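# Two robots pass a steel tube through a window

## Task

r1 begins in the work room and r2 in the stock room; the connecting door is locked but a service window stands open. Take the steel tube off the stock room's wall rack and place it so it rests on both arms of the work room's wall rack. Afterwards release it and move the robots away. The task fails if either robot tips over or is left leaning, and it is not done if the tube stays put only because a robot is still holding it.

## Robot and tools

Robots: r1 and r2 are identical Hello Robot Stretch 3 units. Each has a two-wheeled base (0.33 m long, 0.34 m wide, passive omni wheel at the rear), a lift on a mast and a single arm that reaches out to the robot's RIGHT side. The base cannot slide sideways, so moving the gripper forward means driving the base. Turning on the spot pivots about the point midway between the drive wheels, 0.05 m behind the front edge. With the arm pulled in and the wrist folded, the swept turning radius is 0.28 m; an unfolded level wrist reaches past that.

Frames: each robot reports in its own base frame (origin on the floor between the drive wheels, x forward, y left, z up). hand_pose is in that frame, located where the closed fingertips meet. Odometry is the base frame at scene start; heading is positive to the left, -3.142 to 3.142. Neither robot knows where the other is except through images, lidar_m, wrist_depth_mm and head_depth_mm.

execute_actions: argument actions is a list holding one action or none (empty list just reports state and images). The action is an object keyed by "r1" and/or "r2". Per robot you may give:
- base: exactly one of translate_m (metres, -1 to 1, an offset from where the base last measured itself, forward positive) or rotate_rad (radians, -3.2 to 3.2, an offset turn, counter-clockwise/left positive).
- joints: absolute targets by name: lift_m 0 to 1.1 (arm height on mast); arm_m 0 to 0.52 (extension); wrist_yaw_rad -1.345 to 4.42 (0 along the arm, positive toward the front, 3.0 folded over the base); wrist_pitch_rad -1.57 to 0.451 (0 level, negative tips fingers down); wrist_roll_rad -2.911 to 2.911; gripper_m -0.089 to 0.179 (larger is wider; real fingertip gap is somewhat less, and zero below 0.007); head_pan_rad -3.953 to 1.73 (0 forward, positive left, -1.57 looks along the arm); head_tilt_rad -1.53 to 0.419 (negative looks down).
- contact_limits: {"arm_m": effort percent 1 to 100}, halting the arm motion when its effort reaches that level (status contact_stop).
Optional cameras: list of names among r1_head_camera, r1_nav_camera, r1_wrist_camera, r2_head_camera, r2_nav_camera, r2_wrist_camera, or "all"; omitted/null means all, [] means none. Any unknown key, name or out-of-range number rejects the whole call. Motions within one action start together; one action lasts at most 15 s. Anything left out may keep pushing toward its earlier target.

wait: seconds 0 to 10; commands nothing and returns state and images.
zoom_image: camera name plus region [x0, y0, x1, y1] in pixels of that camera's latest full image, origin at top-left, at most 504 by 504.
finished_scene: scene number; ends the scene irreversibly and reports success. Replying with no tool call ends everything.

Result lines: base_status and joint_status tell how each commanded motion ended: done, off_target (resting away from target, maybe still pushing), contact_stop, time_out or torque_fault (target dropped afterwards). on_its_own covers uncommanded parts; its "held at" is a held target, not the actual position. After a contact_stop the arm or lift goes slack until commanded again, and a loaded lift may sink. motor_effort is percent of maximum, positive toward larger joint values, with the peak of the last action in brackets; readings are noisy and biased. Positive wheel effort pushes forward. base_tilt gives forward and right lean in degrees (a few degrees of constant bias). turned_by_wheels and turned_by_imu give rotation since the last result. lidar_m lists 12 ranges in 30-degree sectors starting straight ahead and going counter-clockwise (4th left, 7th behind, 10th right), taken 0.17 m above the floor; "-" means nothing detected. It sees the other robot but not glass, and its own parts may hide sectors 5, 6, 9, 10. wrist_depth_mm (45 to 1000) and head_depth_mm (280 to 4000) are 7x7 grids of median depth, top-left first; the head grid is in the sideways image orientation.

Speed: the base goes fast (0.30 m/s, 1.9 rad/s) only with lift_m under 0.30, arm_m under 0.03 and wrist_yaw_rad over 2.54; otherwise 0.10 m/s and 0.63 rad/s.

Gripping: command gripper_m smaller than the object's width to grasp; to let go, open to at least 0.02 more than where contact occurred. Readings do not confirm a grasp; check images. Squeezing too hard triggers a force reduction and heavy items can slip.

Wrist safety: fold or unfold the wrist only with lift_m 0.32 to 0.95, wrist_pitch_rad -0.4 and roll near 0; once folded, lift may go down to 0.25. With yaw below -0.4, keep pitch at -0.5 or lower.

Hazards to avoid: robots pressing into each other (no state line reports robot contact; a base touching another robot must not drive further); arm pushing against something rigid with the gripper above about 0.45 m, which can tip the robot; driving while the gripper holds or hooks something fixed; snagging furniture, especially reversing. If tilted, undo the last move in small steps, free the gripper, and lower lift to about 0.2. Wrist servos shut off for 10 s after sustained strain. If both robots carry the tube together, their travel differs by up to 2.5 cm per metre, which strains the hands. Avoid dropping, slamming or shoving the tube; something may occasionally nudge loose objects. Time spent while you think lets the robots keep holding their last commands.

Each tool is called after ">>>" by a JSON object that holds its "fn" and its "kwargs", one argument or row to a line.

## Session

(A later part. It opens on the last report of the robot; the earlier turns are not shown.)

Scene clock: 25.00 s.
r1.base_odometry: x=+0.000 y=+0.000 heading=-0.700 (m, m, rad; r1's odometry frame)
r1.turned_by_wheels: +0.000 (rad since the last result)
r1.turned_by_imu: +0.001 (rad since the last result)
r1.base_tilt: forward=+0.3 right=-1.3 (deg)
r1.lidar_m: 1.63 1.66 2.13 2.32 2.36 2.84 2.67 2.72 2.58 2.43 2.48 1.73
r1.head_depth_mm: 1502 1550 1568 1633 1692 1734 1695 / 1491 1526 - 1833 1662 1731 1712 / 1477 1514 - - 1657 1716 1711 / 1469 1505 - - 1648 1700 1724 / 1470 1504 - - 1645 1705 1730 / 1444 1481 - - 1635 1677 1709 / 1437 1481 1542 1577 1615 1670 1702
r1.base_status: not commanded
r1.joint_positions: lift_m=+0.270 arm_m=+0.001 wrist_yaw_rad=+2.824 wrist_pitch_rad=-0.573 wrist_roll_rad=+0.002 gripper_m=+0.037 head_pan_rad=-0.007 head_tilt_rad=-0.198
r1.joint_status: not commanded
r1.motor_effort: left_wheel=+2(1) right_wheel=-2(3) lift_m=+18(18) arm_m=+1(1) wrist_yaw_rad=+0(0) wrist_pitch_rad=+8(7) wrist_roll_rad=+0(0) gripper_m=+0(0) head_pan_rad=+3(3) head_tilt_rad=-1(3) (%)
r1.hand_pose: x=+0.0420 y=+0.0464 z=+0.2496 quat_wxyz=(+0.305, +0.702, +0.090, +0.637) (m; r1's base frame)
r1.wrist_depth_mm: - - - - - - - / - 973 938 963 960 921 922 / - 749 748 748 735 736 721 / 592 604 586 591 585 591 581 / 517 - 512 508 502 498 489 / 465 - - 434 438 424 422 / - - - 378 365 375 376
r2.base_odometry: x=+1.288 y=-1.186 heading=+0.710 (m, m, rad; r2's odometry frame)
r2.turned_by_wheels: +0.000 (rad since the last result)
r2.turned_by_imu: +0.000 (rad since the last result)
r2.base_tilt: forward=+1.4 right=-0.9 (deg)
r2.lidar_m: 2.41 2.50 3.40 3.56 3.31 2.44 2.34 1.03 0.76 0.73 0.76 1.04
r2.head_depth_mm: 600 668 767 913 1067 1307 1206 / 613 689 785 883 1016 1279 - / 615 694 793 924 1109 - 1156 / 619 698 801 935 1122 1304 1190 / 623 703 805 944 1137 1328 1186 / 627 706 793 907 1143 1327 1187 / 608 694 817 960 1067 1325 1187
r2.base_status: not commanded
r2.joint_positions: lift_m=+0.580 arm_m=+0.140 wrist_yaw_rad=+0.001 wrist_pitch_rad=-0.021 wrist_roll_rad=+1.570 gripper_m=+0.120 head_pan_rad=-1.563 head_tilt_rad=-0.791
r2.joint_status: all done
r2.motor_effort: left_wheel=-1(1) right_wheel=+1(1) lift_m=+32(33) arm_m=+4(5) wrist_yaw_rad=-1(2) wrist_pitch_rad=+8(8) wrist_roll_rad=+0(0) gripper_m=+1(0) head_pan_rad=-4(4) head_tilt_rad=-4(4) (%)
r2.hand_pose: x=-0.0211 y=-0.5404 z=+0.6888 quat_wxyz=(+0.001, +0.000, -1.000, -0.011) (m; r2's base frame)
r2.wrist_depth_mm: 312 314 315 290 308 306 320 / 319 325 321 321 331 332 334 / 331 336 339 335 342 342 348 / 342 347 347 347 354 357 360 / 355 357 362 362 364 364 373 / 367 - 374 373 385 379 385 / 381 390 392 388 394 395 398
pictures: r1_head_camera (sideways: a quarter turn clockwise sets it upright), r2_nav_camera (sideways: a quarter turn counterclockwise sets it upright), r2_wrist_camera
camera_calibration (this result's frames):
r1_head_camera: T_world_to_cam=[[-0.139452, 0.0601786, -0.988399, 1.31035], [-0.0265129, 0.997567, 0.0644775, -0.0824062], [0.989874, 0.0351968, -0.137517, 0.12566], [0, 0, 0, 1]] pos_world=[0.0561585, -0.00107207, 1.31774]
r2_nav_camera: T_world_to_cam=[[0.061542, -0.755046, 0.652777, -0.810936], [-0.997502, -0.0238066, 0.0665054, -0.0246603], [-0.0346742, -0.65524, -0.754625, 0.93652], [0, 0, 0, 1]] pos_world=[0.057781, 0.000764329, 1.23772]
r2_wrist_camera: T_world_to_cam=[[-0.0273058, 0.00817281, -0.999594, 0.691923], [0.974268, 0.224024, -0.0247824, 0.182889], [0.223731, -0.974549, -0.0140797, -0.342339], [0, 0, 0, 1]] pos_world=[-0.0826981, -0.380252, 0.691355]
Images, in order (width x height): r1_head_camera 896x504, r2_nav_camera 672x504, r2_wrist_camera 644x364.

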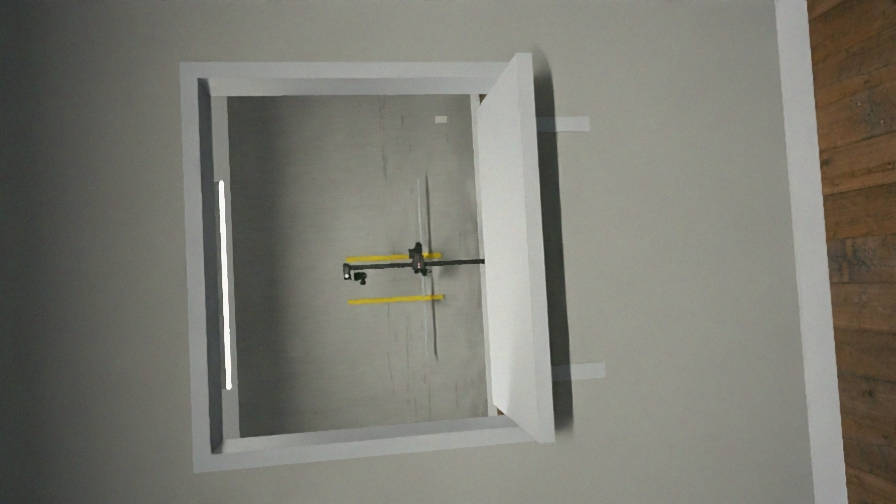

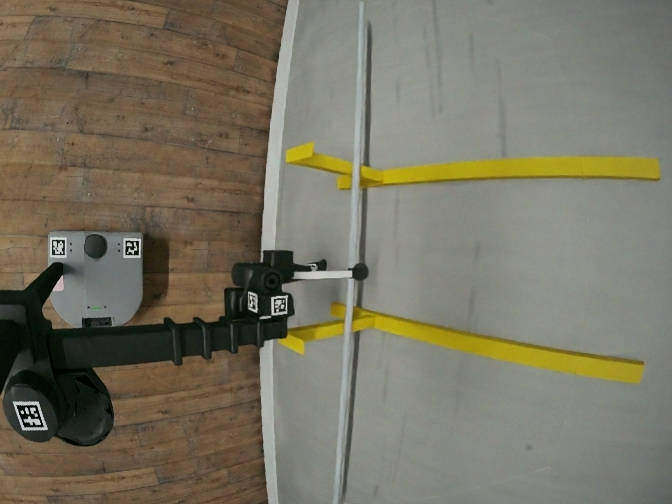

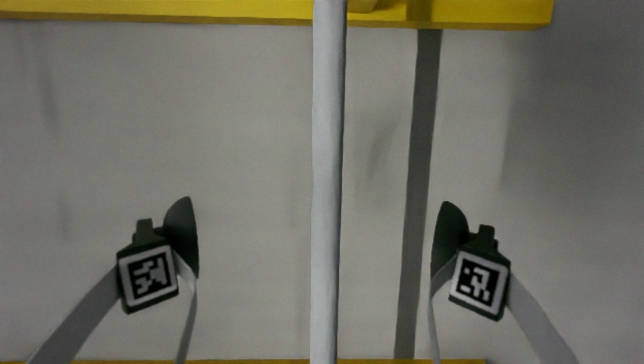

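>>> {"fn": "execute_actions", "kwargs": {
  "actions": [
    {"r2":{"joints":{"arm_m":0.195,"lift_m":0.575}}}
  ],
  "cameras": []
}}

>>> {"fn": "execute_actions", "kwargs": {
  "actions": [
    {"r2":{"joints":{"gripper_m":-0.04}}}
  ],
  "cameras": ["r2_wrist_camera"]
}}

>>> {"fn": "execute_actions", "kwargs": {
  "actions": [
    {"r2":{"joints":{"lift_m":0.7}}}
  ],
  "cameras": ["r2_nav_camera","r2_wrist_camera","r1_head_camera"]
}}

Scene clock: 27.83 s.
r1.base_odometry: x=+0.000 y=+0.000 heading=-0.700 (m, m, rad; r1's odometry frame)
r1.turned_by_wheels: +0.000 (rad since the last result)
r1.turned_by_imu: +0.001 (rad since the last result)
r1.base_tilt: forward=+0.3 right=-1.2 (deg)
r1.lidar_m: 1.63 1.66 2.13 2.32 2.36 2.85 2.67 2.73 2.58 2.43 2.48 1.74
r1.head_depth_mm: 1495 1530 1583 1640 1695 1733 1707 / 1493 1517 - 1837 1680 1744 1700 / 1478 1506 - - 1683 1694 1731 / 1463 1515 - - 1644 1699 1730 / 1458 1489 - - 1640 1710 1727 / 1453 1486 - - 1642 1675 1713 / 1442 1478 1525 1569 1629 1681 1709
r1.base_status: not commanded
r1.joint_positions: lift_m=+0.270 arm_m=+0.001 wrist_yaw_rad=+2.824 wrist_pitch_rad=-0.573 wrist_roll_rad=+0.002 gripper_m=+0.037 head_pan_rad=-0.007 head_tilt_rad=-0.198
r1.joint_status: not commanded
r1.motor_effort: left_wheel=+1(2) right_wheel=-2(3) lift_m=+18(18) arm_m=+0(0) wrist_yaw_rad=+0(0) wrist_pitch_rad=+8(7) wrist_roll_rad=+0(0) gripper_m=+0(1) head_pan_rad=+3(3) head_tilt_rad=-1(2) (%)
r1.hand_pose: x=+0.0420 y=+0.0464 z=+0.2496 quat_wxyz=(+0.305, +0.702, +0.090, +0.637) (m; r1's base frame)
r1.wrist_depth_mm: - - - - - - - / - 987 967 962 963 907 921 / - 740 726 732 737 712 713 / 598 615 596 609 592 586 586 / 508 - 527 511 495 501 489 / 457 - - 432 439 432 431 / - - - 374 371 376 377
r2.base_odometry: x=+1.288 y=-1.186 heading=+0.710 (m, m, rad; r2's odometry frame)
r2.turned_by_wheels: +0.000 (rad since the last result)
r2.turned_by_imu: +0.000 (rad since the last result)
r2.base_tilt: forward=+1.4 right=-0.9 (deg)
r2.lidar_m: 2.41 2.51 3.41 3.56 3.32 2.43 2.35 1.03 0.75 0.73 0.76 1.04
r2.head_depth_mm: 600 668 766 911 1060 1305 1191 / 613 690 784 882 1009 - - / 616 695 793 924 1108 - 1195 / 619 698 799 933 1104 1314 1192 / 621 703 804 942 1135 1322 1187 / 626 706 793 907 1144 1329 1187 / 608 692 814 959 1063 1322 1181
r2.base_status: not commanded
r2.joint_positions: lift_m=+0.575 arm_m=+0.195 wrist_yaw_rad=+0.001 wrist_pitch_rad=-0.021 wrist_roll_rad=+1.570 gripper_m=+0.120 head_pan_rad=-1.563 head_tilt_rad=-0.791
r2.joint_status: all done
r2.motor_effort: left_wheel=-1(0) right_wheel=+1(1) lift_m=+25(26) arm_m=+3(3) wrist_yaw_rad=-1(1) wrist_pitch_rad=+8(8) wrist_roll_rad=+1(0) gripper_m=+0(0) head_pan_rad=-4(4) head_tilt_rad=-4(5) (%)
r2.hand_pose: x=-0.0211 y=-0.5954 z=+0.6841 quat_wxyz=(+0.001, +0.000, -1.000, -0.011) (m; r2's base frame)
r2.wrist_depth_mm: 264 264 265 253 269 269 272 / 270 273 275 274 279 280 282 / 280 281 284 284 289 288 290 / 293 293 293 292 297 300 303 / 297 301 300 302 309 309 315 / 310 - 317 313 321 323 326 / 320 326 324 326 330 335 339
pictures: none
No camera images: the call's "cameras" was empty. Leave "cameras" out to get every camera's image.

Scene clock: 29.93 s.
r1.base_odometry: x=+0.000 y=+0.000 heading=-0.700 (m, m, rad; r1's odometry frame)
r1.turned_by_wheels: +0.000 (rad since the last result)
r1.turned_by_imu: +0.001 (rad since the last result)
r1.base_tilt: forward=+0.3 right=-1.2 (deg)
r1.lidar_m: 1.63 1.66 2.12 2.32 2.37 2.83 2.67 2.72 2.59 2.43 2.47 1.73
r1.head_depth_mm: 1507 1537 1586 1622 1693 1730 1697 / 1492 1522 - 1827 1665 1731 1717 / 1484 1505 - - 1654 1726 1719 / 1463 1500 - - 1651 1698 1725 / 1461 1495 - - 1636 1680 1724 / 1442 1493 - - 1632 1686 1716 / 1437 1473 1541 1578 1626 1678 1697
r1.base_status: not commanded
r1.joint_positions: lift_m=+0.270 arm_m=+0.001 wrist_yaw_rad=+2.824 wrist_pitch_rad=-0.573 wrist_roll_rad=+0.002 gripper_m=+0.037 head_pan_rad=-0.007 head_tilt_rad=-0.198
r1.joint_status: not commanded
r1.motor_effort: left_wheel=+1(2) right_wheel=-2(2) lift_m=+18(18) arm_m=+0(0) wrist_yaw_rad=+0(0) wrist_pitch_rad=+8(7) wrist_roll_rad=+0(0) gripper_m=+1(0) head_pan_rad=+3(3) head_tilt_rad=-1(1) (%)
r1.hand_pose: x=+0.0420 y=+0.0464 z=+0.2496 quat_wxyz=(+0.305, +0.702, +0.090, +0.637) (m; r1's base frame)
r1.wrist_depth_mm: - - - - - - - / - 965 - 946 968 901 951 / - 752 736 736 724 720 695 / 595 619 605 604 590 589 586 / 512 - 510 507 502 496 494 / 469 - - 428 436 432 430 / - - - 376 373 378 380
r2.base_odometry: x=+1.288 y=-1.186 heading=+0.710 (m, m, rad; r2's odometry frame)
r2.turned_by_wheels: +0.000 (rad since the last result)
r2.turned_by_imu: +0.000 (rad since the last result)
r2.base_tilt: forward=+1.3 right=-0.9 (deg)
r2.lidar_m: 2.41 2.50 3.42 3.57 3.29 2.43 2.35 1.03 0.75 0.73 0.75 1.04
r2.head_depth_mm: 600 669 768 912 1064 1305 1195 / 612 690 787 883 996 - - / 616 693 793 925 1098 - 1189 / 618 699 801 931 1122 1316 1191 / 622 703 804 940 1133 1327 1188 / 625 705 795 908 1143 1325 1189 / 608 692 813 956 803 1321 1188
r2.base_status: not commanded
r2.joint_positions: lift_m=+0.575 arm_m=+0.195 wrist_yaw_rad=+0.001 wrist_pitch_rad=-0.024 wrist_roll_rad=+1.570 gripper_m=-0.039 head_pan_rad=-1.563 head_tilt_rad=-0.791
r2.joint_status: all done
r2.motor_effort: left_wheel=-1(1) right_wheel=+1(1) lift_m=+26(26) arm_m=+3(4) wrist_yaw_rad=-1(1) wrist_pitch_rad=+9(10) wrist_roll_rad=+0(0) gripper_m=-20(96) head_pan_rad=-4(4) head_tilt_rad=-5(4) (%)
r2.hand_pose: x=-0.0210 y=-0.5954 z=+0.6832 quat_wxyz=(+0.001, +0.001, -1.000, -0.013) (m; r2's base frame)
r2.wrist_depth_mm: 262 265 265 252 269 272 275 / 270 269 272 273 280 281 285 / 279 278 284 282 287 289 290 / 289 292 292 291 297 299 301 / 300 301 302 138 308 312 312 / 312 313 315 144 323 325 324 / 320 320 328 327 336 335 337
pictures: r2_wrist_camera
camera_calibration (this result's frames):
r2_wrist_camera: T_world_to_cam=[[-0.0272966, 0.0115793, -0.99956, 0.688798], [0.974215, 0.224342, -0.0240056, 0.19466], [0.223965, -0.974442, -0.0174044, -0.393648], [0, 0, 0, 1]] pos_world=[-0.0826752, -0.435233, 0.686317]
Images, in order (width x height): r2_wrist_camera 644x364.

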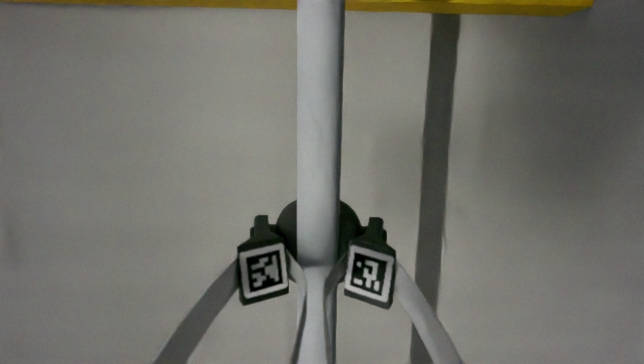

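Scene clock: 32.63 s.
r1.base_odometry: x=+0.000 y=+0.000 heading=-0.700 (m, m, rad; r1's odometry frame)
r1.turned_by_wheels: +0.000 (rad since the last result)
r1.turned_by_imu: +0.001 (rad since the last result)
r1.base_tilt: forward=+0.3 right=-1.2 (deg)
r1.lidar_m: 1.63 1.66 2.12 2.32 2.36 2.84 2.68 2.73 2.59 2.43 2.48 1.73
r1.head_depth_mm: 1489 1541 1592 1631 1700 1750 1695 / 1483 1527 - 1830 1677 1724 1715 / 1483 1506 - - 1668 1722 1734 / 1466 1498 - - 1657 1713 1721 / 1461 1503 - - 1657 1677 1732 / 1453 1492 - - 1624 1682 1716 / 1451 1489 1534 1587 1626 1675 1714
r1.base_status: not commanded
r1.joint_positions: lift_m=+0.270 arm_m=+0.001 wrist_yaw_rad=+2.824 wrist_pitch_rad=-0.573 wrist_roll_rad=+0.002 gripper_m=+0.037 head_pan_rad=-0.007 head_tilt_rad=-0.198
r1.joint_status: not commanded
r1.motor_effort: left_wheel=+2(2) right_wheel=-2(2) lift_m=+18(18) arm_m=-1(0) wrist_yaw_rad=+0(0) wrist_pitch_rad=+7(7) wrist_roll_rad=+0(0) gripper_m=+1(1) head_pan_rad=+3(3) head_tilt_rad=-2(1) (%)
r1.hand_pose: x=+0.0420 y=+0.0464 z=+0.2496 quat_wxyz=(+0.305, +0.702, +0.090, +0.637) (m; r1's base frame)
r1.wrist_depth_mm: - - - - - - - / - - 991 962 952 918 943 / - 764 742 720 719 730 721 / 598 609 607 600 591 595 579 / 517 - 525 514 501 494 497 / 461 - - 426 431 429 428 / - - - 383 366 376 377
r2.base_odometry: x=+1.288 y=-1.186 heading=+0.710 (m, m, rad; r2's odometry frame)
r2.turned_by_wheels: +0.000 (rad since the last result)
r2.turned_by_imu: +0.000 (rad since the last result)
r2.base_tilt: forward=+1.3 right=-0.9 (deg)
r2.lidar_m: 2.41 2.50 3.43 3.57 3.32 2.43 2.35 1.03 0.75 0.73 0.76 1.04
r2.head_depth_mm: 598 668 767 891 1071 1290 - / 611 690 785 879 - 1340 1197 / 616 694 793 904 - 1316 1191 / 619 698 797 913 1126 1318 1190 / 622 702 805 918 1136 1325 1190 / 627 706 794 890 1143 1330 1185 / 607 693 812 958 1068 1320 1186
r2.base_status: not commanded
r2.joint_positions: lift_m=+0.700 arm_m=+0.195 wrist_yaw_rad=+0.001 wrist_pitch_rad=-0.083 wrist_roll_rad=+1.591 gripper_m=-0.039 head_pan_rad=-1.563 head_tilt_rad=-0.791
r2.joint_status: all done
r2.motor_effort: left_wheel=-2(2) right_wheel=+1(1) lift_m=+38(40) arm_m=+2(3) wrist_yaw_rad=+0(1) wrist_pitch_rad=+31(33) wrist_roll_rad=-11(12) gripper_m=-23(24) head_pan_rad=-4(4) head_tilt_rad=-4(4) (%)
r2.hand_pose: x=-0.0211 y=-0.5932 z=+0.7929 quat_wxyz=(-0.010, +0.000, -0.999, -0.042) (m; r2's base frame)
r2.wrist_depth_mm: 252 259 266 266 276 284 288 / 262 265 271 273 286 293 302 / 268 274 282 283 296 305 310 / 278 283 292 136 306 312 322 / 288 295 300 137 316 328 335 / 299 307 312 145 331 341 350 / 306 318 326 332 345 357 362
pictures: r1_head_camera (sideways: a quarter turn clockwise sets it upright), r2_nav_camera (sideways: a quarter turn counterclockwise sets it upright), r2_wrist_camera
camera_calibration (this result's frames):
r1_head_camera: T_world_to_cam=[[-0.139452, 0.0601783, -0.988399, 1.31035], [-0.026515, 0.997567, 0.0644775, -0.0824062], [0.989874, 0.0351989, -0.137517, 0.12566], [0, 0, 0, 1]] pos_world=[0.0561585, -0.00107196, 1.31774]
r2_nav_camera: T_world_to_cam=[[0.0615419, -0.755046, 0.652777, -0.810936], [-0.997502, -0.0238064, 0.0665054, -0.0246603], [-0.0346744, -0.65524, -0.754625, 0.93652], [0, 0, 0, 1]] pos_world=[0.057781, 0.000764316, 1.23772]
r2_wrist_camera: T_world_to_cam=[[-0.00569342, 0.0697792, -0.997546, 0.831758], [0.974682, 0.22337, 0.010062, 0.169276], [0.223524, -0.972233, -0.0692843, -0.347137], [0, 0, 0, 1]] pos_world=[-0.0826607, -0.433349, 0.803962]
Images, in order (width x height): r1_head_camera 896x504, r2_nav_camera 672x504, r2_wrist_camera 644x364.

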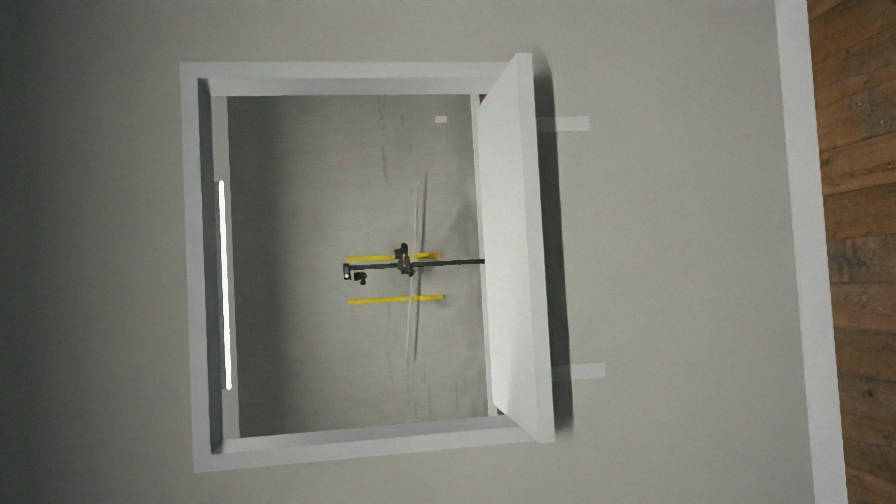

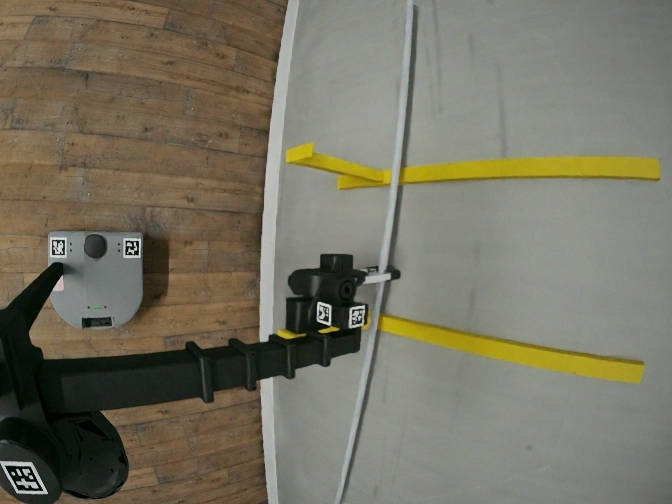

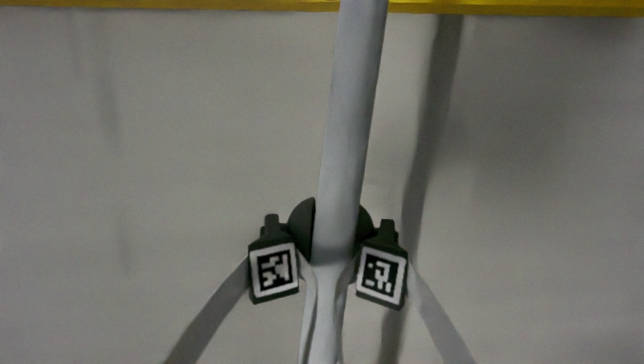

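>>> {"fn": "execute_actions", "kwargs": {
  "actions": [
    {"r2":{"joints":{"lift_m":0.578}}}
  ],
  "cameras": []
}}

>>> {"fn": "execute_actions", "kwargs": {
  "actions": [
    {"r2":{"joints":{"gripper_m":0.07}}}
  ],
  "cameras": []
}}

>>> {"fn": "execute_actions", "kwargs": {
  "actions": [
    {"r2":{"base":{"translate_m":-0.03},"joints":{"arm_m":0.18}}}
  ],
  "cameras": []
}}

>>> {"fn": "execute_actions", "kwargs": {
  "actions": [
    {"r2":{"joints":{"gripper_m":-0.06}}}
  ],
  "cameras": []
}}

>>> {"fn": "execute_actions", "kwargs": {
  "actions": [
    {"r2":{"joints":{"lift_m":0.72}}}
  ],
  "cameras": ["r2_wrist_camera"]
}}

Scene clock: 34.93 s.
r1.base_odometry: x=+0.000 y=+0.000 heading=-0.700 (m, m, rad; r1's odometry frame)
r1.turned_by_wheels: +0.000 (rad since the last result)
r1.turned_by_imu: +0.001 (rad since the last result)
r1.base_tilt: forward=+0.2 right=-1.2 (deg)
r1.lidar_m: 1.63 1.66 2.13 2.31 2.36 2.84 2.67 2.72 2.59 2.43 2.48 1.73
r1.head_depth_mm: 1483 1539 1564 1647 1679 1757 1703 / 1481 1522 - 1841 1684 1723 1702 / 1470 1511 - - 1661 1699 1715 / 1471 1503 - - 1652 1705 1738 / 1465 1499 - - 1646 1695 1727 / 1449 1481 - - 1620 1677 1713 / 1435 1476 1531 1559 1617 1672 1705
r1.base_status: not commanded
r1.joint_positions: lift_m=+0.270 arm_m=+0.001 wrist_yaw_rad=+2.824 wrist_pitch_rad=-0.573 wrist_roll_rad=+0.002 gripper_m=+0.037 head_pan_rad=-0.007 head_tilt_rad=-0.198
r1.joint_status: not commanded
r1.motor_effort: left_wheel=+2(1) right_wheel=-2(2) lift_m=+18(18) arm_m=+0(0) wrist_yaw_rad=+0(0) wrist_pitch_rad=+7(7) wrist_roll_rad=+0(0) gripper_m=+1(0) head_pan_rad=+3(3) head_tilt_rad=-2(0) (%)
r1.hand_pose: x=+0.0420 y=+0.0464 z=+0.2496 quat_wxyz=(+0.305, +0.702, +0.090, +0.637) (m; r1's base frame)
r1.wrist_depth_mm: - - - - - - - / - 952 995 967 959 937 905 / - 762 750 737 737 721 732 / 605 623 606 584 602 594 578 / 532 - 537 507 492 493 490 / 465 - - 431 434 424 429 / - - - 381 376 382 376
r2.base_odometry: x=+1.288 y=-1.186 heading=+0.710 (m, m, rad; r2's odometry frame)
r2.turned_by_wheels: +0.000 (rad since the last result)
r2.turned_by_imu: +0.000 (rad since the last result)
r2.base_tilt: forward=+1.3 right=-1.0 (deg)
r2.lidar_m: 2.41 2.51 3.43 3.58 3.31 2.43 2.35 1.03 0.75 0.73 0.76 1.04
r2.head_depth_mm: 600 668 766 910 1066 1304 1193 / 612 690 786 880 973 - - / 615 694 793 925 1110 - 1194 / 620 698 798 933 1119 1315 1191 / 624 702 805 944 1135 1326 1187 / 627 706 794 909 1142 1322 1190 / 608 694 813 956 1069 1325 1185
r2.base_status: not commanded
r2.joint_positions: lift_m=+0.578 arm_m=+0.195 wrist_yaw_rad=+0.001 wrist_pitch_rad=-0.033 wrist_roll_rad=+1.573 gripper_m=-0.039 head_pan_rad=-1.563 head_tilt_rad=-0.791
r2.joint_status: all done
r2.motor_effort: left_wheel=+0(1) right_wheel=+1(1) lift_m=+27(32) arm_m=+2(2) wrist_yaw_rad=-1(1) wrist_pitch_rad=+13(31) wrist_roll_rad=-2(11) gripper_m=-20(24) head_pan_rad=-4(3) head_tilt_rad=-4(4) (%)
r2.hand_pose: x=-0.0211 y=-0.5951 z=+0.6839 quat_wxyz=(-0.001, +0.000, -1.000, -0.017) (m; r2's base frame)
r2.wrist_depth_mm: 258 265 266 251 272 274 275 / 269 271 275 273 277 282 281 / 278 281 283 281 289 293 294 / 289 290 292 291 297 304 306 / 298 302 302 136 312 313 318 / 308 310 314 144 325 326 329 / 321 322 327 323 332 339 337
pictures: none
No camera images: the call's "cameras" was empty. Leave "cameras" out to get every camera's image.

Scene clock: 36.53 s.
r1.base_odometry: x=+0.000 y=+0.000 heading=-0.700 (m, m, rad; r1's odometry frame)
r1.turned_by_wheels: +0.000 (rad since the last result)
r1.turned_by_imu: +0.000 (rad since the last result)
r1.base_tilt: forward=+0.3 right=-1.2 (deg)
r1.lidar_m: 1.63 1.66 2.12 2.32 2.36 2.84 2.67 2.72 2.59 2.43 2.47 1.74
r1.head_depth_mm: 1487 1534 1574 1649 1694 1756 1694 / 1481 1532 - 1834 1685 1725 1707 / 1479 1524 - - 1656 1723 1727 / 1478 1494 - - 1659 1725 1734 / 1463 1494 - - 1648 1686 1724 / 1456 1498 - - 1635 1684 1726 / 1433 1481 1528 1563 1625 1673 1696
r1.base_status: not commanded
r1.joint_positions: lift_m=+0.270 arm_m=+0.001 wrist_yaw_rad=+2.824 wrist_pitch_rad=-0.573 wrist_roll_rad=+0.002 gripper_m=+0.037 head_pan_rad=-0.007 head_tilt_rad=-0.198
r1.joint_status: not commanded
r1.motor_effort: left_wheel=+2(1) right_wheel=-2(3) lift_m=+18(18) arm_m=+1(0) wrist_yaw_rad=+0(0) wrist_pitch_rad=+7(8) wrist_roll_rad=+0(0) gripper_m=+0(0) head_pan_rad=+2(2) head_tilt_rad=-1(1) (%)
r1.hand_pose: x=+0.0420 y=+0.0464 z=+0.2496 quat_wxyz=(+0.305, +0.702, +0.090, +0.637) (m; r1's base frame)
r1.wrist_depth_mm: - - - - - - - / - 979 961 949 944 956 938 / - 763 735 736 718 747 729 / 594 621 607 604 588 589 585 / 520 - 534 507 502 497 501 / 461 - - 428 442 427 427 / - - - 381 369 378 372
r2.base_odometry: x=+1.288 y=-1.186 heading=+0.710 (m, m, rad; r2's odometry frame)
r2.turned_by_wheels: +0.000 (rad since the last result)
r2.turned_by_imu: +0.000 (rad since the last result)
r2.base_tilt: forward=+1.3 right=-1.0 (deg)
r2.lidar_m: 2.41 2.50 3.40 3.56 3.32 2.43 2.34 1.03 0.75 0.73 0.75 1.04
r2.head_depth_mm: 599 669 769 911 1065 1305 1193 / 613 691 785 882 999 - - / 616 696 795 926 1111 - 1191 / 620 699 797 931 1121 1318 1190 / 622 702 803 921 1133 1320 1190 / 626 707 795 898 1144 1327 1187 / 607 692 814 938 1065 1322 1183
r2.base_status: not commanded
r2.joint_positions: lift_m=+0.578 arm_m=+0.195 wrist_yaw_rad=+0.001 wrist_pitch_rad=-0.022 wrist_roll_rad=+1.573 gripper_m=+0.070 head_pan_rad=-1.563 head_tilt_rad=-0.791
r2.joint_status: all done
r2.motor_effort: left_wheel=-1(1) right_wheel=+1(1) lift_m=+27(27) arm_m=+3(2) wrist_yaw_rad=-1(0) wrist_pitch_rad=+8(13) wrist_roll_rad=-1(2) gripper_m=+0(80) head_pan_rad=-4(4) head_tilt_rad=-3(3) (%)
r2.hand_pose: x=-0.0212 y=-0.5955 z=+0.6867 quat_wxyz=(-0.001, +0.000, -1.000, -0.012) (m; r2's base frame)
r2.wrist_depth_mm: 266 263 266 135 268 272 270 / 272 271 275 142 278 278 282 / 281 283 281 281 288 291 290 / 287 291 291 290 299 299 301 / 300 298 301 303 309 309 314 / 310 311 315 317 325 324 327 / 321 324 329 326 336 335 336
pictures: none
No camera images: the call's "cameras" was empty. Leave "cameras" out to get every camera's image.

Scene clock: 37.97 s.
r1.base_odometry: x=+0.000 y=+0.000 heading=-0.700 (m, m, rad; r1's odometry frame)
r1.turned_by_wheels: +0.000 (rad since the last result)
r1.turned_by_imu: +0.000 (rad since the last result)
r1.base_tilt: forward=+0.3 right=-1.2 (deg)
r1.lidar_m: 1.63 1.66 2.13 2.32 2.36 2.84 2.67 2.72 2.58 2.43 2.48 1.73
r1.head_depth_mm: 1503 1540 1590 1635 1690 1743 1690 / 1486 1528 - 1834 1671 1716 1711 / 1482 1525 - - 1670 1720 1725 / 1473 1505 - - 1656 1695 1728 / 1456 1484 - - 1636 1680 1733 / 1449 1480 - - 1632 1693 1707 / 1445 1483 1522 1567 1610 1670 1705
r1.base_status: not commanded
r1.joint_positions: lift_m=+0.270 arm_m=+0.001 wrist_yaw_rad=+2.824 wrist_pitch_rad=-0.573 wrist_roll_rad=+0.002 gripper_m=+0.037 head_pan_rad=-0.007 head_tilt_rad=-0.198
r1.joint_status: not commanded
r1.motor_effort: left_wheel=+1(2) right_wheel=-3(3) lift_m=+18(18) arm_m=+1(0) wrist_yaw_rad=+0(0) wrist_pitch_rad=+8(7) wrist_roll_rad=+0(0) gripper_m=+0(1) head_pan_rad=+3(3) head_tilt_rad=-1(1) (%)
r1.hand_pose: x=+0.0420 y=+0.0464 z=+0.2496 quat_wxyz=(+0.305, +0.702, +0.090, +0.637) (m; r1's base frame)
r1.wrist_depth_mm: - - - - - - - / - - 946 943 979 937 939 / - 753 742 736 738 708 709 / 583 622 607 600 604 590 579 / 506 - 515 515 492 490 486 / 461 - - 437 435 434 432 / - - - 373 373 377 380
r2.base_odometry: x=+1.265 y=-1.206 heading=+0.710 (m, m, rad; r2's odometry frame)
r2.turned_by_wheels: +0.000 (rad since the last result)
r2.turned_by_imu: +0.000 (rad since the last result)
r2.base_tilt: forward=+1.3 right=-0.9 (deg)
r2.lidar_m: 2.44 2.53 3.46 3.56 3.28 2.41 2.32 1.03 0.76 0.73 0.75 1.04
r2.head_depth_mm: 589 672 783 910 1094 1306 1194 / 613 682 771 880 810 - - / 615 693 792 924 1113 - 1190 / 619 696 798 931 1125 1319 1197 / 623 702 805 920 1130 1329 1188 / 624 705 812 907 1146 1326 1188 / 619 695 794 935 834 1326 1179
r2.base_status: done
r2.joint_positions: lift_m=+0.578 arm_m=+0.180 wrist_yaw_rad=+0.001 wrist_pitch_rad=-0.022 wrist_roll_rad=+1.573 gripper_m=+0.070 head_pan_rad=-1.563 head_tilt_rad=-0.791
r2.joint_status: all done
r2.motor_effort: left_wheel=+0(4) right_wheel=+1(3) lift_m=+27(27) arm_m=-3(2) wrist_yaw_rad=-1(1) wrist_pitch_rad=+9(8) wrist_roll_rad=-2(2) gripper_m=+1(1) head_pan_rad=-5(4) head_tilt_rad=-4(4) (%)
r2.hand_pose: x=-0.0212 y=-0.5808 z=+0.6868 quat_wxyz=(-0.001, +0.000, -1.000, -0.011) (m; r2's base frame)
r2.wrist_depth_mm: 250 250 253 179 255 258 283 / 285 285 290 286 293 293 298 / 292 297 300 299 305 302 306 / 305 302 307 307 310 313 317 / 315 319 318 317 323 327 330 / 326 326 333 328 338 340 342 / 341 339 345 343 351 353 353
pictures: none
No camera images: the call's "cameras" was empty. Leave "cameras" out to get every camera's image.

Scene clock: 39.77 s.
r1.base_odometry: x=+0.000 y=+0.000 heading=-0.700 (m, m, rad; r1's odometry frame)
r1.turned_by_wheels: +0.000 (rad since the last result)
r1.turned_by_imu: +0.000 (rad since the last result)
r1.base_tilt: forward=+0.3 right=-1.2 (deg)
r1.lidar_m: 1.63 1.65 2.13 2.32 2.36 2.84 2.67 2.72 2.59 2.43 2.48 1.73
r1.head_depth_mm: 1494 1533 1583 1638 1680 1744 1689 / 1488 1507 - 1828 1681 1748 1706 / 1464 1503 - - 1665 1717 1724 / 1457 1515 - - 1659 1700 1724 / 1445 1496 - - 1641 1689 1729 / 1465 1494 - - 1626 1675 1721 / 1447 1479 1531 1564 1625 1668 1695
r1.base_status: not commanded
r1.joint_positions: lift_m=+0.270 arm_m=+0.001 wrist_yaw_rad=+2.824 wrist_pitch_rad=-0.573 wrist_roll_rad=+0.002 gripper_m=+0.037 head_pan_rad=-0.007 head_tilt_rad=-0.198
r1.joint_status: not commanded
r1.motor_effort: left_wheel=+2(2) right_wheel=-2(2) lift_m=+18(18) arm_m=+0(0) wrist_yaw_rad=+0(0) wrist_pitch_rad=+8(7) wrist_roll_rad=+0(0) gripper_m=+0(0) head_pan_rad=+2(3) head_tilt_rad=-2(2) (%)
r1.hand_pose: x=+0.0420 y=+0.0464 z=+0.2496 quat_wxyz=(+0.305, +0.702, +0.090, +0.637) (m; r1's base frame)
r1.wrist_depth_mm: - - - - - - - / - 955 999 970 953 910 916 / - 750 759 727 722 718 716 / 594 620 591 604 606 590 590 / 515 - 522 513 502 498 489 / 463 - - 442 440 429 429 / - - - 382 369 381 376
r2.base_odometry: x=+1.265 y=-1.206 heading=+0.710 (m, m, rad; r2's odometry frame)
r2.turned_by_wheels: +0.000 (rad since the last result)
r2.turned_by_imu: +0.000 (rad since the last result)
r2.base_tilt: forward=+1.3 right=-0.9 (deg)
r2.lidar_m: 2.44 2.53 3.45 3.56 3.28 2.39 2.32 1.03 0.75 0.73 0.76 1.04
r2.head_depth_mm: 589 673 784 912 1090 1306 1195 / 611 684 768 881 809 - - / 617 693 794 928 1108 - 1189 / 619 697 798 933 1127 1315 1191 / 622 701 803 919 1137 1320 1187 / 627 707 809 905 1145 1328 1188 / 617 693 797 912 833 1330 1184
r2.base_status: not commanded
r2.joint_positions: lift_m=+0.578 arm_m=+0.180 wrist_yaw_rad=+0.001 wrist_pitch_rad=-0.030 wrist_roll_rad=+1.573 gripper_m=-0.059 head_pan_rad=-1.563 head_tilt_rad=-0.791
r2.joint_status: all done
r2.motor_effort: left_wheel=-2(0) right_wheel=+1(1) lift_m=+27(26) arm_m=-1(2) wrist_yaw_rad=-1(1) wrist_pitch_rad=+11(12) wrist_roll_rad=-1(2) gripper_m=-25(100) head_pan_rad=-5(5) head_tilt_rad=-5(4) (%)
r2.hand_pose: x=-0.0212 y=-0.5805 z=+0.6848 quat_wxyz=(-0.001, +0.000, -1.000, -0.015) (m; r2's base frame)
r2.wrist_depth_mm: 249 250 252 179 257 259 288 / 285 285 288 288 291 295 298 / 292 295 297 296 303 306 308 / 303 302 309 306 315 319 322 / 316 313 320 - 327 331 329 / 324 327 330 335 335 345 346 / 337 337 345 344 351 354 359
pictures: none
No camera images: the call's "cameras" was empty. Leave "cameras" out to get every camera's image.

Scene clock: 41.90 s.
r1.base_odometry: x=+0.000 y=+0.000 heading=-0.700 (m, m, rad; r1's odometry frame)
r1.turned_by_wheels: +0.000 (rad since the last result)
r1.turned_by_imu: +0.001 (rad since the last result)
r1.base_tilt: forward=+0.3 right=-1.3 (deg)
r1.lidar_m: 1.63 1.66 2.13 2.32 2.36 2.85 2.68 2.73 2.60 2.43 2.48 1.74
r1.head_depth_mm: 1498 1538 1586 1629 1675 1735 1691 / 1482 1523 - 1842 1669 1727 1710 / 1484 1526 - - 1653 1718 1733 / 1468 1499 - - 1652 1705 1723 / 1455 1496 - - 1644 1689 1718 / 1442 1483 - - 1624 1677 1724 / 1446 1473 1532 1571 1599 1672 1699
r1.base_status: not commanded
r1.joint_positions: lift_m=+0.270 arm_m=+0.001 wrist_yaw_rad=+2.824 wrist_pitch_rad=-0.573 wrist_roll_rad=+0.002 gripper_m=+0.037 head_pan_rad=-0.007 head_tilt_rad=-0.198
r1.joint_status: not commanded
r1.motor_effort: left_wheel=+2(2) right_wheel=-3(2) lift_m=+18(18) arm_m=+0(0) wrist_yaw_rad=+0(0) wrist_pitch_rad=+7(7) wrist_roll_rad=+0(0) gripper_m=+0(0) head_pan_rad=+3(3) head_tilt_rad=-1(1) (%)
r1.hand_pose: x=+0.0420 y=+0.0464 z=+0.2496 quat_wxyz=(+0.305, +0.702, +0.090, +0.637) (m; r1's base frame)
r1.wrist_depth_mm: - - - - - - - / - 964 980 990 951 909 920 / - 739 738 723 731 731 702 / 612 612 594 595 598 600 585 / 521 - 520 506 501 495 493 / 461 - - 435 436 429 427 / - - - 383 366 375 375
r2.base_odometry: x=+1.265 y=-1.206 heading=+0.710 (m, m, rad; r2's odometry frame)
r2.turned_by_wheels: +0.000 (rad since the last result)
r2.turned_by_imu: +0.000 (rad since the last result)
r2.base_tilt: forward=+1.3 right=-0.9 (deg)
r2.lidar_m: 2.44 2.54 3.45 3.56 3.25 2.40 2.31 1.03 0.75 0.73 0.76 1.04
r2.head_depth_mm: 588 672 782 892 1060 - - / 612 683 770 874 - 1311 1189 / 615 694 792 904 - 1314 1192 / 617 699 797 922 1109 1321 1185 / 622 702 806 940 1132 1328 1191 / 626 706 809 911 1150 1326 1184 / 618 694 799 933 832 1327 1185
r2.base_status: not commanded
r2.joint_positions: lift_m=+0.720 arm_m=+0.180 wrist_yaw_rad=+0.001 wrist_pitch_rad=-0.095 wrist_roll_rad=+1.576 gripper_m=-0.050 head_pan_rad=-1.563 head_tilt_rad=-0.791
r2.joint_status: all done
r2.on_its_own: gripper_m is held at -0.051, not at your -0.060, by its stall guard, which is still easing; wrist_pitch_rad is at rest, and its effort (+36) is outside its rest range (-20 to +32)
r2.motor_effort: left_wheel=-1(1) right_wheel=+1(1) lift_m=+38(41) arm_m=-2(1) wrist_yaw_rad=+0(1) wrist_pitch_rad=+36(38) wrist_roll_rad=-3(3) gripper_m=-25(28) head_pan_rad=-4(4) head_tilt_rad=-4(4) (%)
r2.hand_pose: x=-0.0212 y=-0.5779 z=+0.8098 quat_wxyz=(-0.002, +0.000, -0.999, -0.048) (m; r2's base frame)
r2.wrist_depth_mm: 239 245 250 253 263 242 277 / 272 278 286 289 302 310 319 / 282 288 293 297 313 324 334 / 290 296 306 310 322 333 346 / 299 307 313 - 340 348 361 / 310 317 325 339 348 360 371 / 320 330 340 350 361 374 392
pictures: r2_wrist_camera
camera_calibration (this result's frames):
r2_wrist_camera: T_world_to_cam=[[-0.0213327, 0.0819807, -0.996406, 0.853338], [0.974476, 0.224477, -0.00239405, 0.176477], [0.223474, -0.971025, -0.084677, -0.317963], [0, 0, 0, 1]] pos_world=[-0.0827122, -0.418323, 0.823769]
Images, in order (width x height): r2_wrist_camera 644x364.

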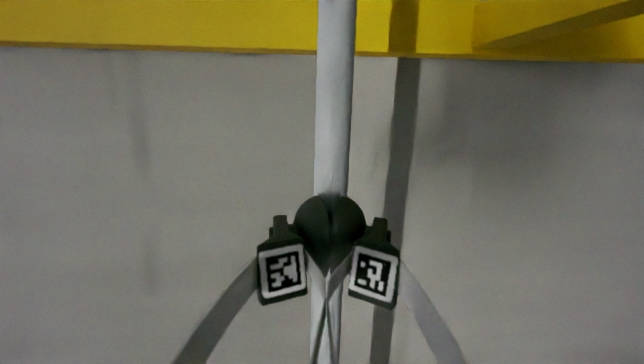

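Tube rolled; grip is at the tips. Redo deeper.

>>> {"fn": "execute_actions", "kwargs": {
  "actions": [
    {"r2":{"joints":{"lift_m":0.578}}}
  ],
  "cameras": []
}}

>>> {"fn": "execute_actions", "kwargs": {
  "actions": [
    {"r2":{"joints":{"gripper_m":0.05,"arm_m":0.205}}}
  ],
  "cameras": []
}}

>>> {"fn": "execute_actions", "kwargs": {
  "actions": [
    {"r2":{"joints":{"gripper_m":-0.045}}}
  ],
  "cameras": []
}}

>>> {"fn": "execute_actions", "kwargs": {
  "actions": [
    {"r2":{"joints":{"lift_m":0.72,"wrist_pitch_rad":0.08}}}
  ],
  "cameras": ["r2_wrist_camera"]
}}

Scene clock: 44.27 s.
r1.base_odometry: x=+0.000 y=+0.000 heading=-0.700 (m, m, rad; r1's odometry frame)
r1.turned_by_wheels: +0.000 (rad since the last result)
r1.turned_by_imu: +0.001 (rad since the last result)
r1.base_tilt: forward=+0.3 right=-1.3 (deg)
r1.lidar_m: 1.63 1.66 2.13 2.32 2.36 2.84 2.67 2.73 2.59 2.43 2.48 1.74
r1.head_depth_mm: 1499 1524 1580 1627 1673 1733 1688 / 1485 1519 - 1818 1668 1740 1705 / 1483 1509 - - 1655 1724 1729 / 1461 1502 - - 1675 1717 1722 / 1455 1504 - - 1649 1698 1723 / 1451 1479 - - 1641 1682 1708 / 1448 1486 1522 1580 1617 1689 1699
r1.base_status: not commanded
r1.joint_positions: lift_m=+0.270 arm_m=+0.001 wrist_yaw_rad=+2.824 wrist_pitch_rad=-0.573 wrist_roll_rad=+0.002 gripper_m=+0.037 head_pan_rad=-0.007 head_tilt_rad=-0.198
r1.joint_status: not commanded
r1.motor_effort: left_wheel=+2(2) right_wheel=-3(2) lift_m=+18(18) arm_m=+0(0) wrist_yaw_rad=+0(0) wrist_pitch_rad=+7(8) wrist_roll_rad=+0(0) gripper_m=+0(0) head_pan_rad=+3(2) head_tilt_rad=-1(1) (%)
r1.hand_pose: x=+0.0420 y=+0.0464 z=+0.2496 quat_wxyz=(+0.305, +0.702, +0.090, +0.637) (m; r1's base frame)
r1.wrist_depth_mm: - - - - - - - / - 968 - 969 940 944 940 / - 743 762 747 722 724 725 / 599 623 592 587 587 593 590 / 511 - 519 505 498 491 489 / 460 - - 433 443 436 430 / - - - 378 370 380 376
r2.base_odometry: x=+1.265 y=-1.206 heading=+0.710 (m, m, rad; r2's odometry frame)
r2.turned_by_wheels: +0.000 (rad since the last result)
r2.turned_by_imu: +0.000 (rad since the last result)
r2.base_tilt: forward=+1.3 right=-0.9 (deg)
r2.lidar_m: 2.44 2.53 3.46 3.56 3.26 2.39 2.32 1.03 0.75 0.73 0.76 1.04
r2.head_depth_mm: 588 672 784 911 1094 1307 1200 / 612 682 770 884 811 - - / 616 694 793 926 1111 - 1191 / 618 698 799 930 1116 1314 1191 / 622 701 805 917 1134 1326 1191 / 625 706 811 909 1142 1322 1183 / 618 696 798 914 833 1329 1185
r2.base_status: not commanded
r2.joint_positions: lift_m=+0.578 arm_m=+0.180 wrist_yaw_rad=+0.001 wrist_pitch_rad=-0.032 wrist_roll_rad=+1.576 gripper_m=-0.048 head_pan_rad=-1.563 head_tilt_rad=-0.791
r2.joint_status: all done
r2.on_its_own: gripper_m is held at -0.048, not at your -0.060, by its stall guard, which is not easing now
r2.motor_effort: left_wheel=-1(0) right_wheel=+1(1) lift_m=+26(32) arm_m=-1(1) wrist_yaw_rad=+0(0) wrist_pitch_rad=+12(36) wrist_roll_rad=-3(3) gripper_m=-20(24) head_pan_rad=-5(4) head_tilt_rad=-4(4) (%)
r2.hand_pose: x=-0.0212 y=-0.5804 z=+0.6843 quat_wxyz=(-0.002, +0.000, -1.000, -0.016) (m; r2's base frame)
r2.wrist_depth_mm: 249 250 250 178 256 258 290 / 284 287 289 287 294 297 301 / 292 293 297 297 304 307 308 / 303 303 307 307 314 315 319 / 311 314 315 - 322 331 334 / 327 328 329 335 339 342 341 / 335 343 345 347 348 356 358
pictures: none
No camera images: the call's "cameras" was empty. Leave "cameras" out to get every camera's image.

Scene clock: 45.73 s.
r1.base_odometry: x=+0.000 y=+0.000 heading=-0.700 (m, m, rad; r1's odometry frame)
r1.turned_by_wheels: +0.000 (rad since the last result)
r1.turned_by_imu: +0.000 (rad since the last result)
r1.base_tilt: forward=+0.2 right=-1.2 (deg)
r1.lidar_m: 1.63 1.66 2.12 2.31 2.36 2.84 2.67 2.71 2.59 2.43 2.48 1.73
r1.head_depth_mm: 1494 1537 1589 1633 1686 1731 1684 / 1489 1515 - 1844 1685 1741 1705 / 1491 1511 - - 1685 1730 1729 / 1481 1514 - - 1650 1713 1731 / 1463 1499 - - 1632 1704 1741 / 1449 1492 - - 1625 1679 1707 / 1452 1483 1539 1568 1628 1666 1697
r1.base_status: not commanded
r1.joint_positions: lift_m=+0.270 arm_m=+0.001 wrist_yaw_rad=+2.824 wrist_pitch_rad=-0.573 wrist_roll_rad=+0.002 gripper_m=+0.037 head_pan_rad=-0.007 head_tilt_rad=-0.198
r1.joint_status: not commanded
r1.motor_effort: left_wheel=+2(1) right_wheel=-2(3) lift_m=+18(18) arm_m=+1(1) wrist_yaw_rad=+0(0) wrist_pitch_rad=+8(7) wrist_roll_rad=+0(0) gripper_m=+0(0) head_pan_rad=+3(3) head_tilt_rad=-2(2) (%)
r1.hand_pose: x=+0.0420 y=+0.0464 z=+0.2496 quat_wxyz=(+0.305, +0.702, +0.090, +0.637) (m; r1's base frame)
r1.wrist_depth_mm: - - - - - - - / - - 958 - 944 938 924 / - 747 752 730 735 721 708 / 592 631 599 606 586 586 576 / 501 - 537 517 492 494 493 / 466 - - 435 443 434 431 / - - - 378 372 380 376
r2.base_odometry: x=+1.265 y=-1.206 heading=+0.710 (m, m, rad; r2's odometry frame)
r2.turned_by_wheels: +0.000 (rad since the last result)
r2.turned_by_imu: +0.000 (rad since the last result)
r2.base_tilt: forward=+1.4 right=-0.9 (deg)
r2.lidar_m: 2.43 2.54 3.44 3.56 3.26 2.41 2.32 1.03 0.75 0.73 0.76 1.04
r2.head_depth_mm: 589 674 784 909 1090 1299 1195 / 613 683 770 878 1003 - - / 615 694 793 904 1081 - 1191 / 619 698 800 912 1107 1311 1191 / 622 703 802 918 1134 1326 1187 / 627 706 811 923 1148 1327 1188 / 618 693 796 914 832 1330 1188
r2.base_status: not commanded
r2.joint_positions: lift_m=+0.578 arm_m=+0.205 wrist_yaw_rad=+0.001 wrist_pitch_rad=-0.022 wrist_roll_rad=+1.576 gripper_m=+0.050 head_pan_rad=-1.563 head_tilt_rad=-0.791
r2.joint_status: all done
r2.motor_effort: left_wheel=-1(0) right_wheel=+1(1) lift_m=+26(25) arm_m=+3(5) wrist_yaw_rad=+0(1) wrist_pitch_rad=+8(12) wrist_roll_rad=-3(3) gripper_m=+1(79) head_pan_rad=-4(5) head_tilt_rad=-4(4) (%)
r2.hand_pose: x=-0.0212 y=-0.6054 z=+0.6868 quat_wxyz=(-0.002, +0.000, -1.000, -0.012) (m; r2's base frame)
r2.wrist_depth_mm: 227 231 231 180 233 234 240 / 262 262 264 264 268 269 271 / 270 272 274 274 279 279 283 / 278 281 282 284 288 291 294 / 291 292 290 292 297 302 304 / 301 303 308 301 310 309 312 / 311 312 315 315 320 324 330
pictures: none
No camera images: the call's "cameras" was empty. Leave "cameras" out to get every camera's image.

Scene clock: 47.17 s.
r1.base_odometry: x=+0.000 y=+0.000 heading=-0.700 (m, m, rad; r1's odometry frame)
r1.turned_by_wheels: +0.000 (rad since the last result)
r1.turned_by_imu: +0.000 (rad since the last result)
r1.base_tilt: forward=+0.3 right=-1.3 (deg)
r1.lidar_m: 1.63 1.66 2.12 2.32 2.37 2.84 2.67 2.73 2.59 2.43 2.48 1.74
r1.head_depth_mm: 1511 1533 1582 1620 1684 1742 1689 / 1490 1529 - 1824 1667 1730 1688 / 1472 1518 - - 1663 1726 1715 / 1472 1496 - - 1645 1708 1725 / 1463 1497 - - 1639 1698 1720 / 1457 1487 - - 1623 1705 1717 / 1436 1483 1538 1568 1617 1666 1703
r1.base_status: not commanded
r1.joint_positions: lift_m=+0.270 arm_m=+0.001 wrist_yaw_rad=+2.824 wrist_pitch_rad=-0.573 wrist_roll_rad=+0.002 gripper_m=+0.037 head_pan_rad=-0.007 head_tilt_rad=-0.198
r1.joint_status: not commanded
r1.motor_effort: left_wheel=+1(1) right_wheel=-2(2) lift_m=+18(18) arm_m=+0(0) wrist_yaw_rad=+0(0) wrist_pitch_rad=+7(8) wrist_roll_rad=+0(0) gripper_m=+0(0) head_pan_rad=+3(3) head_tilt_rad=-1(0) (%)
r1.hand_pose: x=+0.0420 y=+0.0464 z=+0.2496 quat_wxyz=(+0.305, +0.702, +0.090, +0.637) (m; r1's base frame)
r1.wrist_depth_mm: - - - - - - - / - 997 - 960 991 961 924 / - 760 762 719 723 745 743 / 594 617 601 596 603 592 581 / 509 - 519 513 503 500 492 / 467 - - 429 434 428 428 / - - - 377 369 376 381
r2.base_odometry: x=+1.265 y=-1.206 heading=+0.710 (m, m, rad; r2's odometry frame)
r2.turned_by_wheels: +0.000 (rad since the last result)
r2.turned_by_imu: +0.000 (rad since the last result)
r2.base_tilt: forward=+1.3 right=-0.9 (deg)
r2.lidar_m: 2.44 2.53 3.47 3.56 3.27 2.40 2.31 1.03 0.76 0.73 0.75 1.04
r2.head_depth_mm: 588 672 784 890 1090 1303 1197 / 611 683 772 879 1006 - - / 617 694 795 905 1082 - 1195 / 620 697 800 912 1111 1308 1190 / 622 702 806 918 1133 1322 1193 / 626 706 809 926 1146 1323 1188 / 618 695 797 914 831 1327 1183
r2.base_status: not commanded
r2.joint_positions: lift_m=+0.578 arm_m=+0.205 wrist_yaw_rad=+0.001 wrist_pitch_rad=-0.022 wrist_roll_rad=+1.576 gripper_m=-0.044 head_pan_rad=-1.563 head_tilt_rad=-0.791
r2.joint_status: all done
r2.motor_effort: left_wheel=+0(1) right_wheel=+1(1) lift_m=+26(26) arm_m=+4(3) wrist_yaw_rad=+0(1) wrist_pitch_rad=+9(8) wrist_roll_rad=-3(3) gripper_m=-16(93) head_pan_rad=-4(4) head_tilt_rad=-3(4) (%)
r2.hand_pose: x=-0.0212 y=-0.6054 z=+0.6868 quat_wxyz=(-0.002, +0.000, -1.000, -0.012) (m; r2's base frame)
r2.wrist_depth_mm: 227 230 230 179 233 235 239 / 261 265 266 265 269 272 274 / 269 271 272 272 276 279 281 / 279 282 283 283 289 290 291 / 291 291 295 - 299 302 303 / 300 299 302 207 310 311 311 / 314 313 316 317 322 322 323
pictures: none
No camera images: the call's "cameras" was empty. Leave "cameras" out to get every camera's image.

Scene clock: 49.30 s.
r1.base_odometry: x=+0.000 y=+0.000 heading=-0.700 (m, m, rad; r1's odometry frame)
r1.turned_by_wheels: +0.000 (rad since the last result)
r1.turned_by_imu: +0.001 (rad since the last result)
r1.base_tilt: forward=+0.3 right=-1.3 (deg)
r1.lidar_m: 1.63 1.66 2.13 2.32 2.35 2.85 2.67 2.73 2.58 2.43 2.47 1.74
r1.head_depth_mm: 1495 1531 1580 1622 1684 1739 1696 / 1488 1542 - 1830 1676 1724 1715 / 1475 1504 - - 1650 1717 1714 / 1471 1511 - - 1642 1694 1722 / 1456 1492 - - 1645 1686 1721 / 1451 1488 - - 1623 1682 1714 / 1442 1497 1533 1571 1617 1674 1706
r1.base_status: not commanded
r1.joint_positions: lift_m=+0.270 arm_m=+0.001 wrist_yaw_rad=+2.824 wrist_pitch_rad=-0.573 wrist_roll_rad=+0.002 gripper_m=+0.037 head_pan_rad=-0.007 head_tilt_rad=-0.198
r1.joint_status: not commanded
r1.motor_effort: left_wheel=+2(2) right_wheel=-3(2) lift_m=+17(18) arm_m=+0(1) wrist_yaw_rad=+0(0) wrist_pitch_rad=+7(7) wrist_roll_rad=+0(0) gripper_m=+0(0) head_pan_rad=+3(2) head_tilt_rad=-1(1) (%)
r1.hand_pose: x=+0.0420 y=+0.0464 z=+0.2496 quat_wxyz=(+0.305, +0.702, +0.090, +0.637) (m; r1's base frame)
r1.wrist_depth_mm: - - - - - - - / - 983 990 984 988 906 921 / - 733 752 726 746 699 739 / 587 618 595 597 598 595 592 / 503 - 519 508 497 500 502 / 464 - - 431 435 437 428 / - - - 377 368 378 375
r2.base_odometry: x=+1.265 y=-1.206 heading=+0.710 (m, m, rad; r2's odometry frame)
r2.turned_by_wheels: +0.000 (rad since the last result)
r2.turned_by_imu: +0.000 (rad since the last result)
r2.base_tilt: forward=+1.3 right=-0.9 (deg)
r2.lidar_m: 2.44 2.54 3.46 3.57 3.26 2.40 2.31 1.03 0.75 0.73 0.75 1.04
r2.head_depth_mm: 589 672 782 892 1059 - - / 611 683 771 880 - 1315 1193 / 617 694 791 915 - 1317 1194 / 619 698 798 913 1156 1312 1189 / 623 702 806 921 1133 1323 1189 / 627 708 809 923 1150 1321 1187 / 618 695 797 913 833 1327 1185
r2.base_status: not commanded
r2.joint_positions: lift_m=+0.720 arm_m=+0.205 wrist_yaw_rad=+0.001 wrist_pitch_rad=+0.058 wrist_roll_rad=+1.576 gripper_m=-0.044 head_pan_rad=-1.563 head_tilt_rad=-0.791
r2.joint_status: all done
r2.motor_effort: left_wheel=-1(1) right_wheel=+1(1) lift_m=+33(35) arm_m=+4(4) wrist_yaw_rad=+0(0) wrist_pitch_rad=+8(9) wrist_roll_rad=-3(3) gripper_m=-16(16) head_pan_rad=-4(4) head_tilt_rad=-3(4) (%)
r2.hand_pose: x=-0.0212 y=-0.6070 z=+0.8492 quat_wxyz=(-0.002, +0.000, -1.000, +0.029) (m; r2's base frame)
r2.wrist_depth_mm: 240 237 233 229 227 226 221 / 275 271 268 264 260 259 254 / 285 281 279 275 270 268 263 / 296 293 286 284 279 275 270 / 308 300 299 - 287 283 277 / 322 314 312 311 298 295 289 / 334 325 323 317 313 307 295
pictures: r2_wrist_camera
camera_calibration (this result's frames):
r2_wrist_camera: T_world_to_cam=[[-0.0214426, -0.0709712, -0.997248, 0.802826], [0.974481, 0.221446, -0.0367127, 0.210403], [0.223442, -0.972587, 0.0644118, -0.470396], [0, 0, 0, 1]] pos_world=[-0.0827129, -0.447117, 0.83864]
Images, in order (width x height): r2_wrist_camera 644x364.

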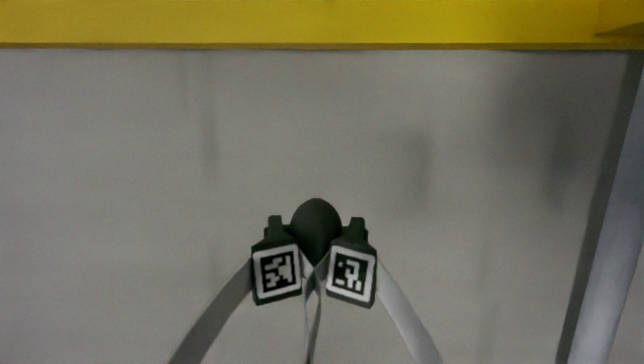

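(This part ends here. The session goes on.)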